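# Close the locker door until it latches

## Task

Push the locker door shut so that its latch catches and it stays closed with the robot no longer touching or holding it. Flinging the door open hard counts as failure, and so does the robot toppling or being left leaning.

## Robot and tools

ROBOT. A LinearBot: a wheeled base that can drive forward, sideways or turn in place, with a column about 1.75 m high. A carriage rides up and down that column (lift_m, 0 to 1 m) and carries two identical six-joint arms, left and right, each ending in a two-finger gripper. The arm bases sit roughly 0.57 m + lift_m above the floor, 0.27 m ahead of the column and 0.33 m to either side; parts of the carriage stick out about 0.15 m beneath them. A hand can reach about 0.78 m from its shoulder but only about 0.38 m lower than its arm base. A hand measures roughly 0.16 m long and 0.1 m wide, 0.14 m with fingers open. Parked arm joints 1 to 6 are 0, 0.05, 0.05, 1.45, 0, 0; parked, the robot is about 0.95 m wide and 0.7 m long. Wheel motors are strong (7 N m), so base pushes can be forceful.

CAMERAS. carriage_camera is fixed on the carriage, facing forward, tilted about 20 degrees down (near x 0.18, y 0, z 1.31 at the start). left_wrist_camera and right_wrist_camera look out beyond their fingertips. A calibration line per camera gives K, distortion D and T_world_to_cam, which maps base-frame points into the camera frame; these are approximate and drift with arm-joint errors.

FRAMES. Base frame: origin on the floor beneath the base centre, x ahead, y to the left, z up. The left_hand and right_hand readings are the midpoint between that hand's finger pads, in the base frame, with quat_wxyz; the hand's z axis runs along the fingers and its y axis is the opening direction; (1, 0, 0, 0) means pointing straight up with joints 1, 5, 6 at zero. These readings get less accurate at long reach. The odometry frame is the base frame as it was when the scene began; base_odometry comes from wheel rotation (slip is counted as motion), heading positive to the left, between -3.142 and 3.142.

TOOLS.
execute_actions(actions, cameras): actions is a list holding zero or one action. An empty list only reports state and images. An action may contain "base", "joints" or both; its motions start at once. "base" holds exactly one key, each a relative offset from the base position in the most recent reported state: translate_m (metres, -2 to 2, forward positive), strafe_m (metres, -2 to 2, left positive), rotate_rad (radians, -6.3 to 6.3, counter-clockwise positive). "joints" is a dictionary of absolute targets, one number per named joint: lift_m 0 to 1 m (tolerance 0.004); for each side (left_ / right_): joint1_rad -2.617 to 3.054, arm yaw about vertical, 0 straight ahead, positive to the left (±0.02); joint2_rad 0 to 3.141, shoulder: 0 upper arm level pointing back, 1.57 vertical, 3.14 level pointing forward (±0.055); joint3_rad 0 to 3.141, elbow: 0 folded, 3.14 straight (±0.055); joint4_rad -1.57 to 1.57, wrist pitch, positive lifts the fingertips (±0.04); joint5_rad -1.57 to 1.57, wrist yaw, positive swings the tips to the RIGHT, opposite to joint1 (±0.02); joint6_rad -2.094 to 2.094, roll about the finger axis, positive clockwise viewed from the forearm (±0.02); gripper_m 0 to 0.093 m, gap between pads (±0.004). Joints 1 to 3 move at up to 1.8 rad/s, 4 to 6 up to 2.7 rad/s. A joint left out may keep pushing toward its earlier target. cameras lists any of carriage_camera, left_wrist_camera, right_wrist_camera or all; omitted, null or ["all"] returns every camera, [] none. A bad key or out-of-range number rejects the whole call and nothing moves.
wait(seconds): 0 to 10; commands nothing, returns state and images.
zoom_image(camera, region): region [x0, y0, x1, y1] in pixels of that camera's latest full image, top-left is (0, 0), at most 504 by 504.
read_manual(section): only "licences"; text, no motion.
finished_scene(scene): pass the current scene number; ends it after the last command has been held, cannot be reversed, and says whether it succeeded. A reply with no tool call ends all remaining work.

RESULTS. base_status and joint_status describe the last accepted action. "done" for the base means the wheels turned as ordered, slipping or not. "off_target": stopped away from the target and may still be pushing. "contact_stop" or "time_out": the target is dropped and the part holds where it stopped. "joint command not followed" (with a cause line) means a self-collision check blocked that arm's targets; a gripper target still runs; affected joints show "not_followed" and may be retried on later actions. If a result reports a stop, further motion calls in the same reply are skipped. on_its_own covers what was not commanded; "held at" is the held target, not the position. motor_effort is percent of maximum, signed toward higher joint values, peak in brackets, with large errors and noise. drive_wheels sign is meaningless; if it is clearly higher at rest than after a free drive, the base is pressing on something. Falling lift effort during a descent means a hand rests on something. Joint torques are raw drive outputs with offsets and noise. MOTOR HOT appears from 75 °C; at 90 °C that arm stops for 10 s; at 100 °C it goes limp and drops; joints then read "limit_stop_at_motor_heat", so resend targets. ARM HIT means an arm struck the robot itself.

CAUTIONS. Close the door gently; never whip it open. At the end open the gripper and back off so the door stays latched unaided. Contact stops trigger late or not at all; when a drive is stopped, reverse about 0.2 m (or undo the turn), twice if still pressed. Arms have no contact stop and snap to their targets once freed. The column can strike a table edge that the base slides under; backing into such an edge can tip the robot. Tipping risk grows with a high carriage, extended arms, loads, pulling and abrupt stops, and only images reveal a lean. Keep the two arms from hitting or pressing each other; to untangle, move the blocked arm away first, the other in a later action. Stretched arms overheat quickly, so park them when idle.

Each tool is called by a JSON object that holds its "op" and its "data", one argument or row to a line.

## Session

{"op": "execute_actions", "data": {
  "actions": [],
  "cameras": ["carriage_camera"]
}}

Scene clock: 0.00 s.
Joint torques (N m, as the arm reports them, + toward a larger angle): no reading
base_odometry: x=+0.000 y=+0.000 heading=+0.000 (m, m, rad; odometry frame)
base_status: not commanded
joint_positions: lift_m=+0.300 left_joint1_rad=+0.012 left_joint2_rad=+0.053 left_joint3_rad=+0.052 left_joint4_rad=+1.502 left_joint5_rad=+0.040 left_joint6_rad=-0.033 left_gripper_m=+0.095 right_joint1_rad=-0.020 right_joint2_rad=+0.079 right_joint3_rad=+0.024 right_joint4_rad=+1.426 right_joint5_rad=+0.022 right_joint6_rad=+0.023 right_gripper_m=+0.095
joint_status: not commanded
motor_effort: lift_m=+15 drive_wheels=+2 (%)
left_hand: x=+0.2934 y=+0.3118 z=+1.3252 quat_wxyz=(+0.999, +0.019, +0.036, -0.011) (m; base frame)
right_hand: x=+0.3280 y=-0.3232 z=+1.3147 quat_wxyz=(+0.995, +0.013, +0.099, +0.001) (m; base frame)
pictures: carriage_camera
camera_calibration (this result's frames):
carriage_camera: T_world_to_cam=[[0.0476695, -0.998415, 0.0299341, -0.0440565], [-0.299029, -0.0428582, -0.953281, 1.30029], [0.953053, 0.0364913, -0.300598, 0.224199], [0, 0, 0, 1]] pos_world=[0.177251, 0.00355999, 1.30825]
Images, in order (width x height): carriage_camera 504x504.

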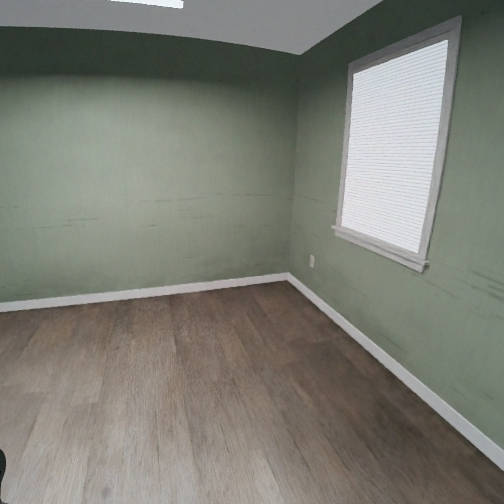

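{"op": "execute_actions", "data": {
  "actions": [
    {"base":{"rotate_rad":1.6}}
  ],
  "cameras": ["carriage_camera"]
}}

Scene clock: 6.47 s.
Joint torques (N m, as the arm reports them, + toward a larger angle): left_arm=[-0.29  4.8   6.72 -0.3  -0.04  0.09] | right_arm=[ 0.13  3.68  6.91 -0.03 -0.04 -0.01]
base_odometry: x=+0.000 y=+0.000 heading=+1.600 (m, m, rad; odometry frame)
base_status: done
joint_positions: lift_m=+0.300 left_joint1_rad=+0.012 left_joint2_rad=+0.053 left_joint3_rad=+0.052 left_joint4_rad=+1.502 left_joint5_rad=+0.040 left_joint6_rad=-0.033 left_gripper_m=+0.095 right_joint1_rad=-0.020 right_joint2_rad=+0.079 right_joint3_rad=+0.024 right_joint4_rad=+1.425 right_joint5_rad=+0.022 right_joint6_rad=+0.023 right_gripper_m=+0.095
joint_status: not commanded
motor_effort: lift_m=+15(15) drive_wheels=+3(9) (%)
left_hand: x=+0.2934 y=+0.3118 z=+1.3252 quat_wxyz=(+0.999, +0.019, +0.036, -0.011) (m; base frame)
right_hand: x=+0.3283 y=-0.3232 z=+1.3146 quat_wxyz=(+0.995, +0.013, +0.100, +0.001) (m; base frame)
pictures: carriage_camera
camera_calibration (this result's frames):
carriage_camera: T_world_to_cam=[[0.0476695, -0.998415, 0.0299341, -0.0440565], [-0.299029, -0.0428582, -0.953281, 1.30029], [0.953053, 0.0364913, -0.300598, 0.224199], [0, 0, 0, 1]] pos_world=[0.177251, 0.00355999, 1.30825]
Images, in order (width x height): carriage_camera 504x504.

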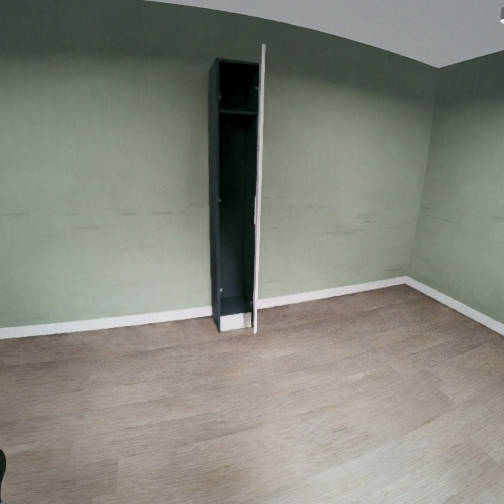

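{"op": "execute_actions", "data": {
  "actions": [
    {"base":{"rotate_rad":0.22},"joints":{"right_joint2_rad":1.2,"right_joint3_rad":1.2,"right_joint4_rad":0,"right_gripper_m":0}}
  ],
  "cameras": []
}}

{"op": "execute_actions", "data": {
  "actions": [
    {"base":{"translate_m":0.8}}
  ],
  "cameras": ["carriage_camera"]
}}

Scene clock: 10.97 s.
Joint torques (N m, as the arm reports them, + toward a larger angle): left_arm=[-0.26  4.77  6.86 -0.32 -0.05  0.09] | right_arm=[-0.07 -4.2  10.02  2.32 -0.01 -0.02]
base_odometry: x=+0.000 y=+0.000 heading=+1.819 (m, m, rad; odometry frame)
base_status: done
joint_positions: lift_m=+0.300 left_joint1_rad=+0.012 left_joint2_rad=+0.053 left_joint3_rad=+0.052 left_joint4_rad=+1.502 left_joint5_rad=+0.040 left_joint6_rad=-0.033 left_gripper_m=+0.095 right_joint1_rad=-0.020 right_joint2_rad=+1.196 right_joint3_rad=+1.183 right_joint4_rad=+0.012 right_joint5_rad=+0.022 right_joint6_rad=+0.023 right_gripper_m=+0.001
joint_status: all done
motor_effort: lift_m=+15(15) drive_wheels=+3(8) (%)
left_hand: x=+0.2934 y=+0.3118 z=+1.3252 quat_wxyz=(+0.999, +0.019, +0.036, -0.011) (m; base frame)
right_hand: x=+0.6895 y=-0.3303 z=+1.3085 quat_wxyz=(+0.707, +0.023, +0.707, -0.007) (m; base frame)
pictures: none
No camera images: the call's "cameras" was empty. Leave "cameras" out to get every camera's image.

Scene clock: 14.87 s.
Joint torques (N m, as the arm reports them, + toward a larger angle): left_arm=[-0.29  4.76  7.01 -0.32 -0.03  0.08] | right_arm=[ 0.1  -3.99 10.08  2.33  0.02  0.01]
base_odometry: x=-0.198 y=+0.775 heading=+1.820 (m, m, rad; odometry frame)
base_status: done
joint_positions: lift_m=+0.300 left_joint1_rad=+0.012 left_joint2_rad=+0.053 left_joint3_rad=+0.052 left_joint4_rad=+1.502 left_joint5_rad=+0.040 left_joint6_rad=-0.033 left_gripper_m=+0.095 right_joint1_rad=-0.020 right_joint2_rad=+1.196 right_joint3_rad=+1.183 right_joint4_rad=+0.009 right_joint5_rad=+0.022 right_joint6_rad=+0.023 right_gripper_m=+0.001
joint_status: not commanded
motor_effort: lift_m=+15(15) drive_wheels=-3(10) (%)
left_hand: x=+0.2934 y=+0.3118 z=+1.3252 quat_wxyz=(+0.999, +0.019, +0.036, -0.011) (m; base frame)
right_hand: x=+0.6895 y=-0.3303 z=+1.3077 quat_wxyz=(+0.705, +0.023, +0.708, -0.007) (m; base frame)
pictures: carriage_camera
camera_calibration (this result's frames):
carriage_camera: T_world_to_cam=[[0.0476695, -0.998415, 0.0299341, -0.0440566], [-0.299029, -0.0428582, -0.953281, 1.30029], [0.953053, 0.0364913, -0.300598, 0.224199], [0, 0, 0, 1]] pos_world=[0.177251, 0.00355999, 1.30825]
Images, in order (width x height): carriage_camera 504x504.

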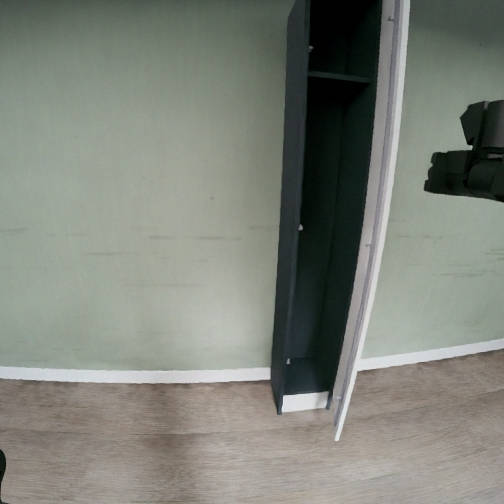

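{"op": "execute_actions", "data": {
  "actions": [
    {"base":{"strafe_m":-0.3}}
  ],
  "cameras": []
}}

{"op": "execute_actions", "data": {
  "actions": [
    {"base":{"translate_m":0.38}}
  ],
  "cameras": ["carriage_camera","right_wrist_camera"]
}}

Scene clock: 19.90 s.
Joint torques (N m, as the arm reports them, + toward a larger angle): left_arm=[-0.27  4.8   6.98 -0.32 -0.06  0.08] | right_arm=[ 0.12 -4.16  9.91  2.3  -0.01  0.03]
base_odometry: x=+0.093 y=+0.850 heading=+1.820 (m, m, rad; odometry frame)
base_status: done
joint_positions: lift_m=+0.300 left_joint1_rad=+0.012 left_joint2_rad=+0.053 left_joint3_rad=+0.052 left_joint4_rad=+1.502 left_joint5_rad=+0.040 left_joint6_rad=-0.033 left_gripper_m=+0.095 right_joint1_rad=-0.020 right_joint2_rad=+1.196 right_joint3_rad=+1.183 right_joint4_rad=+0.009 right_joint5_rad=+0.022 right_joint6_rad=+0.023 right_gripper_m=+0.001
joint_status: not commanded
motor_effort: lift_m=+15(15) drive_wheels=-1(10) (%)
left_hand: x=+0.2934 y=+0.3118 z=+1.3252 quat_wxyz=(+0.999, +0.019, +0.036, -0.011) (m; base frame)
right_hand: x=+0.6895 y=-0.3303 z=+1.3077 quat_wxyz=(+0.705, +0.023, +0.708, -0.007) (m; base frame)
pictures: none
No camera images: the call's "cameras" was empty. Leave "cameras" out to get every camera's image.

Scene clock: 22.77 s.
Joint torques (N m, as the arm reports them, + toward a larger angle): left_arm=[-0.25  4.79  7.13 -0.32 -0.03  0.09] | right_arm=[ 0.07 -4.09  9.84  2.33  0.    0.01]
base_odometry: x=+0.000 y=+1.218 heading=+1.820 (m, m, rad; odometry frame)
base_status: done
joint_positions: lift_m=+0.300 left_joint1_rad=+0.012 left_joint2_rad=+0.053 left_joint3_rad=+0.052 left_joint4_rad=+1.502 left_joint5_rad=+0.040 left_joint6_rad=-0.033 left_gripper_m=+0.095 right_joint1_rad=-0.020 right_joint2_rad=+1.196 right_joint3_rad=+1.183 right_joint4_rad=+0.007 right_joint5_rad=+0.022 right_joint6_rad=+0.023 right_gripper_m=+0.001
joint_status: not commanded
motor_effort: lift_m=+15(15) drive_wheels=-3(11) (%)
left_hand: x=+0.2934 y=+0.3118 z=+1.3252 quat_wxyz=(+0.999, +0.019, +0.036, -0.011) (m; base frame)
right_hand: x=+0.6894 y=-0.3303 z=+1.3074 quat_wxyz=(+0.705, +0.023, +0.709, -0.007) (m; base frame)
pictures: carriage_camera, right_wrist_camera
camera_calibration (this result's frames):
carriage_camera: T_world_to_cam=[[0.0476695, -0.998415, 0.0299341, -0.0440566], [-0.299029, -0.0428582, -0.953281, 1.30029], [0.953053, 0.0364913, -0.300598, 0.224199], [0, 0, 0, 1]] pos_world=[0.177251, 0.00355999, 1.30825]
right_wrist_camera: T_world_to_cam=[[-0.0355251, -0.995657, -0.0860542, -0.191689], [-0.619735, 0.0895006, -0.779691, 1.47396], [0.784007, 0.0256322, -0.620223, 0.401556], [0, 0, 0, 1]] pos_world=[0.591832, -0.333069, 1.38179]
Images, in order (width x height): carriage_camera 504x504, right_wrist_camera 504x504.

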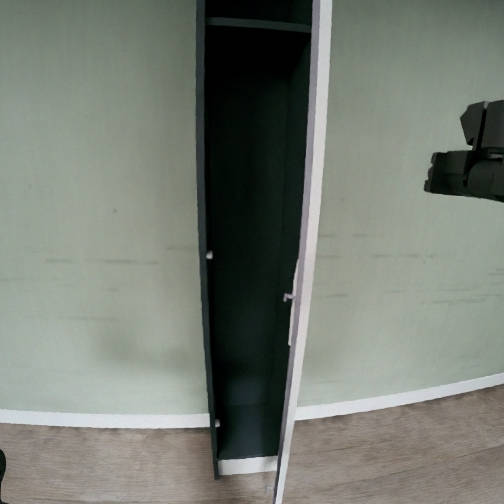

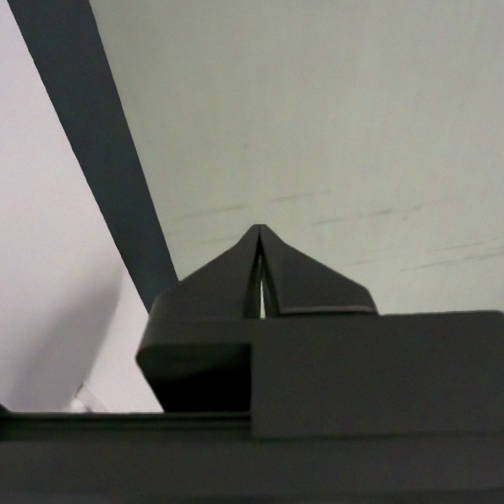

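{"op": "execute_actions", "data": {
  "actions": [
    {"base":{"strafe_m":0.4}}
  ],
  "cameras": ["carriage_camera","right_wrist_camera"]
}}

Scene clock: 27.20 s.
Joint torques (N m, as the arm reports them, + toward a larger angle): left_arm=[-0.29  4.85  7.02 -0.32 -0.06  0.09] | right_arm=[ 0.58 -4.12 10.04  2.32 -0.13  0.05]
base_odometry: x=-0.388 y=+1.120 heading=+1.819 (m, m, rad; odometry frame)
base_status: done
joint_positions: lift_m=+0.300 left_joint1_rad=+0.012 left_joint2_rad=+0.053 left_joint3_rad=+0.052 left_joint4_rad=+1.501 left_joint5_rad=+0.040 left_joint6_rad=-0.033 left_gripper_m=+0.095 right_joint1_rad=-0.026 right_joint2_rad=+1.196 right_joint3_rad=+1.183 right_joint4_rad=+0.008 right_joint5_rad=+0.026 right_joint6_rad=+0.016 right_gripper_m=+0.001
joint_status: not commanded
motor_effort: lift_m=+15(15) drive_wheels=-1(5) (%)
left_hand: x=+0.2935 y=+0.3118 z=+1.3252 quat_wxyz=(+0.999, +0.019, +0.036, -0.011) (m; base frame)
right_hand: x=+0.6893 y=-0.3336 z=+1.3076 quat_wxyz=(+0.705, +0.024, +0.708, -0.012) (m; base frame)
pictures: carriage_camera, right_wrist_camera
camera_calibration (this result's frames):
carriage_camera: T_world_to_cam=[[0.0476695, -0.998415, 0.0299341, -0.0440566], [-0.299029, -0.0428582, -0.953281, 1.30029], [0.953053, 0.0364913, -0.300598, 0.224199], [0, 0, 0, 1]] pos_world=[0.177251, 0.00355999, 1.30825]
right_wrist_camera: T_world_to_cam=[[-0.0456752, -0.995781, -0.079591, -0.196495], [-0.618152, 0.0907619, -0.780801, 1.47519], [0.784731, 0.0135361, -0.619689, 0.396675], [0, 0, 0, 1]] pos_world=[0.591632, -0.334926, 1.382]
Images, in order (width x height): carriage_camera 504x504, right_wrist_camera 504x504.

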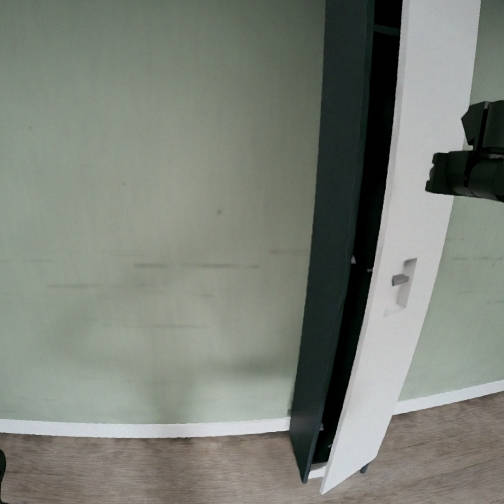

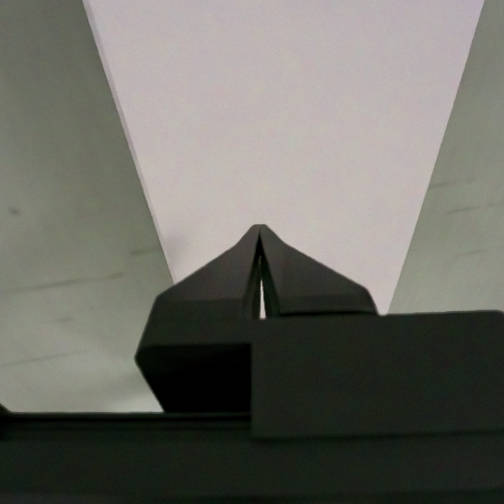

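Door is half shut; push forward.

{"op": "execute_actions", "data": {
  "actions": [
    {"base":{"translate_m":0.1}}
  ],
  "cameras": ["carriage_camera","right_wrist_camera"]
}}

Scene clock: 30.43 s.
Joint torques (N m, as the arm reports them, + toward a larger angle): left_arm=[-0.26  4.85  6.95 -0.27 -0.04  0.08] | right_arm=[ 0.45 -4.04  9.95  2.35 -0.08  0.04]
base_odometry: x=-0.413 y=+1.216 heading=+1.820 (m, m, rad; odometry frame)
base_status: done
joint_positions: lift_m=+0.300 left_joint1_rad=+0.012 left_joint2_rad=+0.053 left_joint3_rad=+0.052 left_joint4_rad=+1.501 left_joint5_rad=+0.040 left_joint6_rad=-0.033 left_gripper_m=+0.095 right_joint1_rad=-0.026 right_joint2_rad=+1.195 right_joint3_rad=+1.183 right_joint4_rad=+0.006 right_joint5_rad=+0.027 right_joint6_rad=+0.017 right_gripper_m=+0.001
joint_status: not commanded
motor_effort: lift_m=+15(15) drive_wheels=+2(7) (%)
left_hand: x=+0.2937 y=+0.3118 z=+1.3252 quat_wxyz=(+0.999, +0.019, +0.036, -0.011) (m; base frame)
right_hand: x=+0.6890 y=-0.3340 z=+1.3075 quat_wxyz=(+0.705, +0.025, +0.709, -0.013) (m; base frame)
pictures: carriage_camera, right_wrist_camera
camera_calibration (this result's frames):
carriage_camera: T_world_to_cam=[[0.0476695, -0.998415, 0.0299341, -0.0440566], [-0.299029, -0.0428582, -0.953281, 1.30029], [0.953053, 0.0364913, -0.300598, 0.224199], [0, 0, 0, 1]] pos_world=[0.177251, 0.00355999, 1.30825]
right_wrist_camera: T_world_to_cam=[[-0.0476662, -0.99566, -0.079937, -0.194973], [-0.618855, 0.0922552, -0.780069, 1.47493], [0.784058, 0.0122864, -0.620566, 0.398089], [0, 0, 0, 1]] pos_world=[0.591349, -0.335088, 1.382]
Images, in order (width x height): carriage_camera 504x504, right_wrist_camera 504x504.

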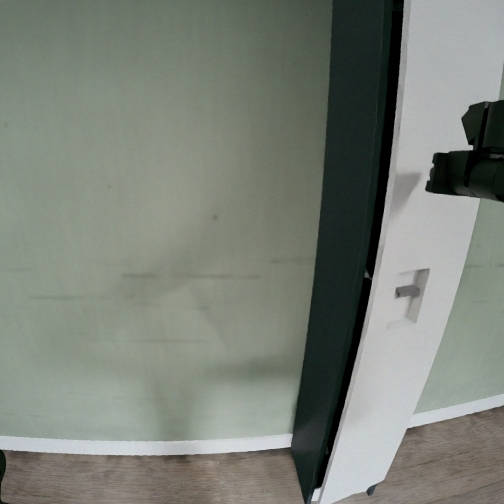

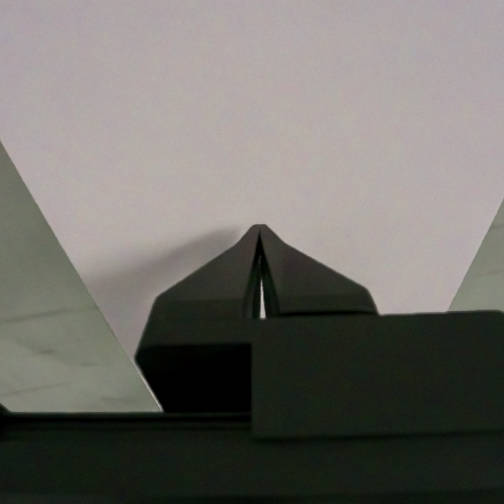

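{"op": "execute_actions", "data": {
  "actions": [
    {"base":{"strafe_m":0.07}}
  ],
  "cameras": []
}}

{"op": "execute_actions", "data": {
  "actions": [
    {"base":{"translate_m":0.08}}
  ],
  "cameras": ["carriage_camera","right_wrist_camera"]
}}

Scene clock: 34.93 s.
Joint torques (N m, as the arm reports them, + toward a larger angle): left_arm=[-0.26  4.75  7.09 -0.3  -0.03  0.09] | right_arm=[ 0.61 -4.    9.92  2.37 -0.04  0.05]
base_odometry: x=-0.481 y=+1.199 heading=+1.820 (m, m, rad; odometry frame)
base_status: done
joint_positions: lift_m=+0.300 left_joint1_rad=+0.012 left_joint2_rad=+0.053 left_joint3_rad=+0.052 left_joint4_rad=+1.501 left_joint5_rad=+0.040 left_joint6_rad=-0.033 left_gripper_m=+0.095 right_joint1_rad=-0.026 right_joint2_rad=+1.195 right_joint3_rad=+1.183 right_joint4_rad=+0.006 right_joint5_rad=+0.027 right_joint6_rad=+0.017 right_gripper_m=+0.001
joint_status: not commanded
motor_effort: lift_m=+15(15) drive_wheels=+1(6) (%)
left_hand: x=+0.2937 y=+0.3118 z=+1.3252 quat_wxyz=(+0.999, +0.019, +0.036, -0.011) (m; base frame)
right_hand: x=+0.6890 y=-0.3340 z=+1.3076 quat_wxyz=(+0.705, +0.025, +0.709, -0.013) (m; base frame)
pictures: none
No camera images: the call's "cameras" was empty. Leave "cameras" out to get every camera's image.

Scene clock: 36.37 s.
Joint torques (N m, as the arm reports them, + toward a larger angle): left_arm=[-0.27  4.86  6.97 -0.31 -0.03  0.09] | right_arm=[0.3  2.82 9.59 3.65 0.09 0.03]
base_odometry: x=-0.501 y=+1.275 heading=+1.820 (m, m, rad; odometry frame)
base_status: translate_m contact_stop (by the wheels' count: +0.079 of +0.080)
joint_positions: lift_m=+0.300 left_joint1_rad=+0.012 left_joint2_rad=+0.053 left_joint3_rad=+0.052 left_joint4_rad=+1.499 left_joint5_rad=+0.040 left_joint6_rad=-0.033 left_gripper_m=+0.095 right_joint1_rad=-0.023 right_joint2_rad=+1.110 right_joint3_rad=+1.185 right_joint4_rad=-0.111 right_joint5_rad=+0.015 right_joint6_rad=+0.017 right_gripper_m=+0.001
joint_status: not commanded
motor_effort: lift_m=+15(15) drive_wheels=+4(7) (%)
left_hand: x=+0.2942 y=+0.3118 z=+1.3251 quat_wxyz=(+0.999, +0.019, +0.037, -0.011) (m; base frame)
right_hand: x=+0.6626 y=-0.3300 z=+1.3123 quat_wxyz=(+0.694, +0.020, +0.719, -0.008) (m; base frame)
pictures: carriage_camera, right_wrist_camera
camera_calibration (this result's frames):
carriage_camera: T_world_to_cam=[[0.0476695, -0.998415, 0.0299341, -0.0440566], [-0.299029, -0.0428582, -0.953281, 1.30029], [0.953053, 0.0364913, -0.300598, 0.224199], [0, 0, 0, 1]] pos_world=[0.177251, 0.00355999, 1.30825]
right_wrist_camera: T_world_to_cam=[[-0.0348566, -0.99618, -0.080071, -0.200382], [-0.643103, 0.0836856, -0.761193, 1.45044], [0.764986, 0.0249613, -0.643563, 0.468616], [0, 0, 0, 1]] pos_world=[0.567315, -0.332694, 1.38961]
Images, in order (width x height): carriage_camera 504x504, right_wrist_camera 504x504.

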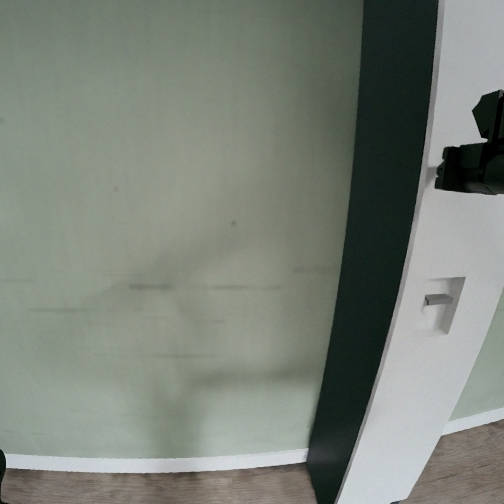

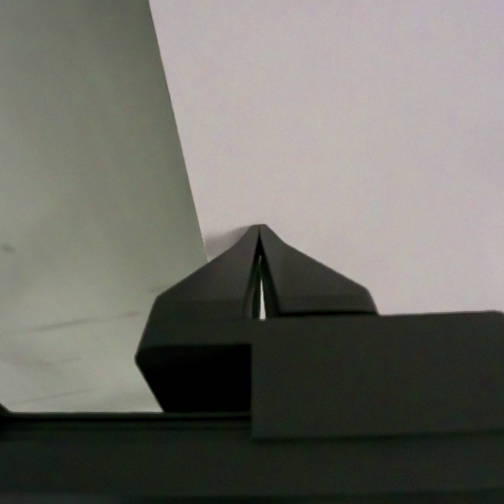

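{"op": "execute_actions", "data": {
  "actions": [
    {"base":{"translate_m":-0.6}}
  ],
  "cameras": ["carriage_camera"]
}}

Scene clock: 42.97 s.
Joint torques (N m, as the arm reports them, + toward a larger angle): left_arm=[-0.23  4.7   6.93 -0.29 -0.02  0.08] | right_arm=[ 0.34 -3.86  9.94  2.38  0.    0.06]
base_odometry: x=-0.353 y=+0.694 heading=+1.820 (m, m, rad; odometry frame)
base_status: done
joint_positions: lift_m=+0.300 left_joint1_rad=+0.012 left_joint2_rad=+0.053 left_joint3_rad=+0.052 left_joint4_rad=+1.499 left_joint5_rad=+0.040 left_joint6_rad=-0.033 left_gripper_m=+0.095 right_joint1_rad=-0.023 right_joint2_rad=+1.196 right_joint3_rad=+1.185 right_joint4_rad=+0.004 right_joint5_rad=+0.017 right_joint6_rad=+0.017 right_gripper_m=+0.001
joint_status: not commanded
motor_effort: lift_m=+15(15) drive_wheels=-1(9) (%)
left_hand: x=+0.2942 y=+0.3118 z=+1.3251 quat_wxyz=(+0.999, +0.019, +0.037, -0.011) (m; base frame)
right_hand: x=+0.6892 y=-0.3309 z=+1.3078 quat_wxyz=(+0.705, +0.020, +0.709, -0.008) (m; base frame)
pictures: carriage_camera
camera_calibration (this result's frames):
carriage_camera: T_world_to_cam=[[0.0476695, -0.998415, 0.0299341, -0.0440565], [-0.299029, -0.0428582, -0.953281, 1.30029], [0.953053, 0.0364913, -0.300598, 0.224199], [0, 0, 0, 1]] pos_world=[0.177251, 0.00355999, 1.30825]
Images, in order (width x height): carriage_camera 504x504.

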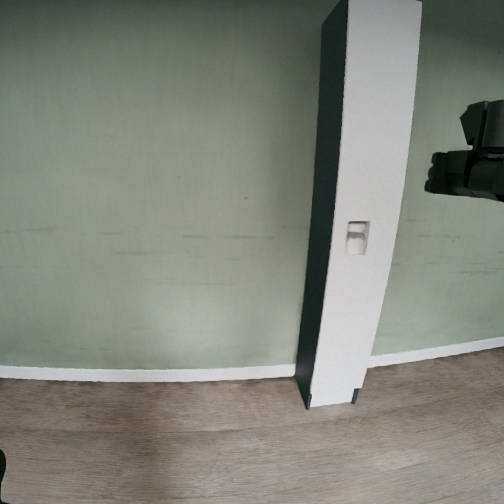

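{"op": "finished_scene", "data": {
  "scene": 2
}}

The scene is finished: the task was done.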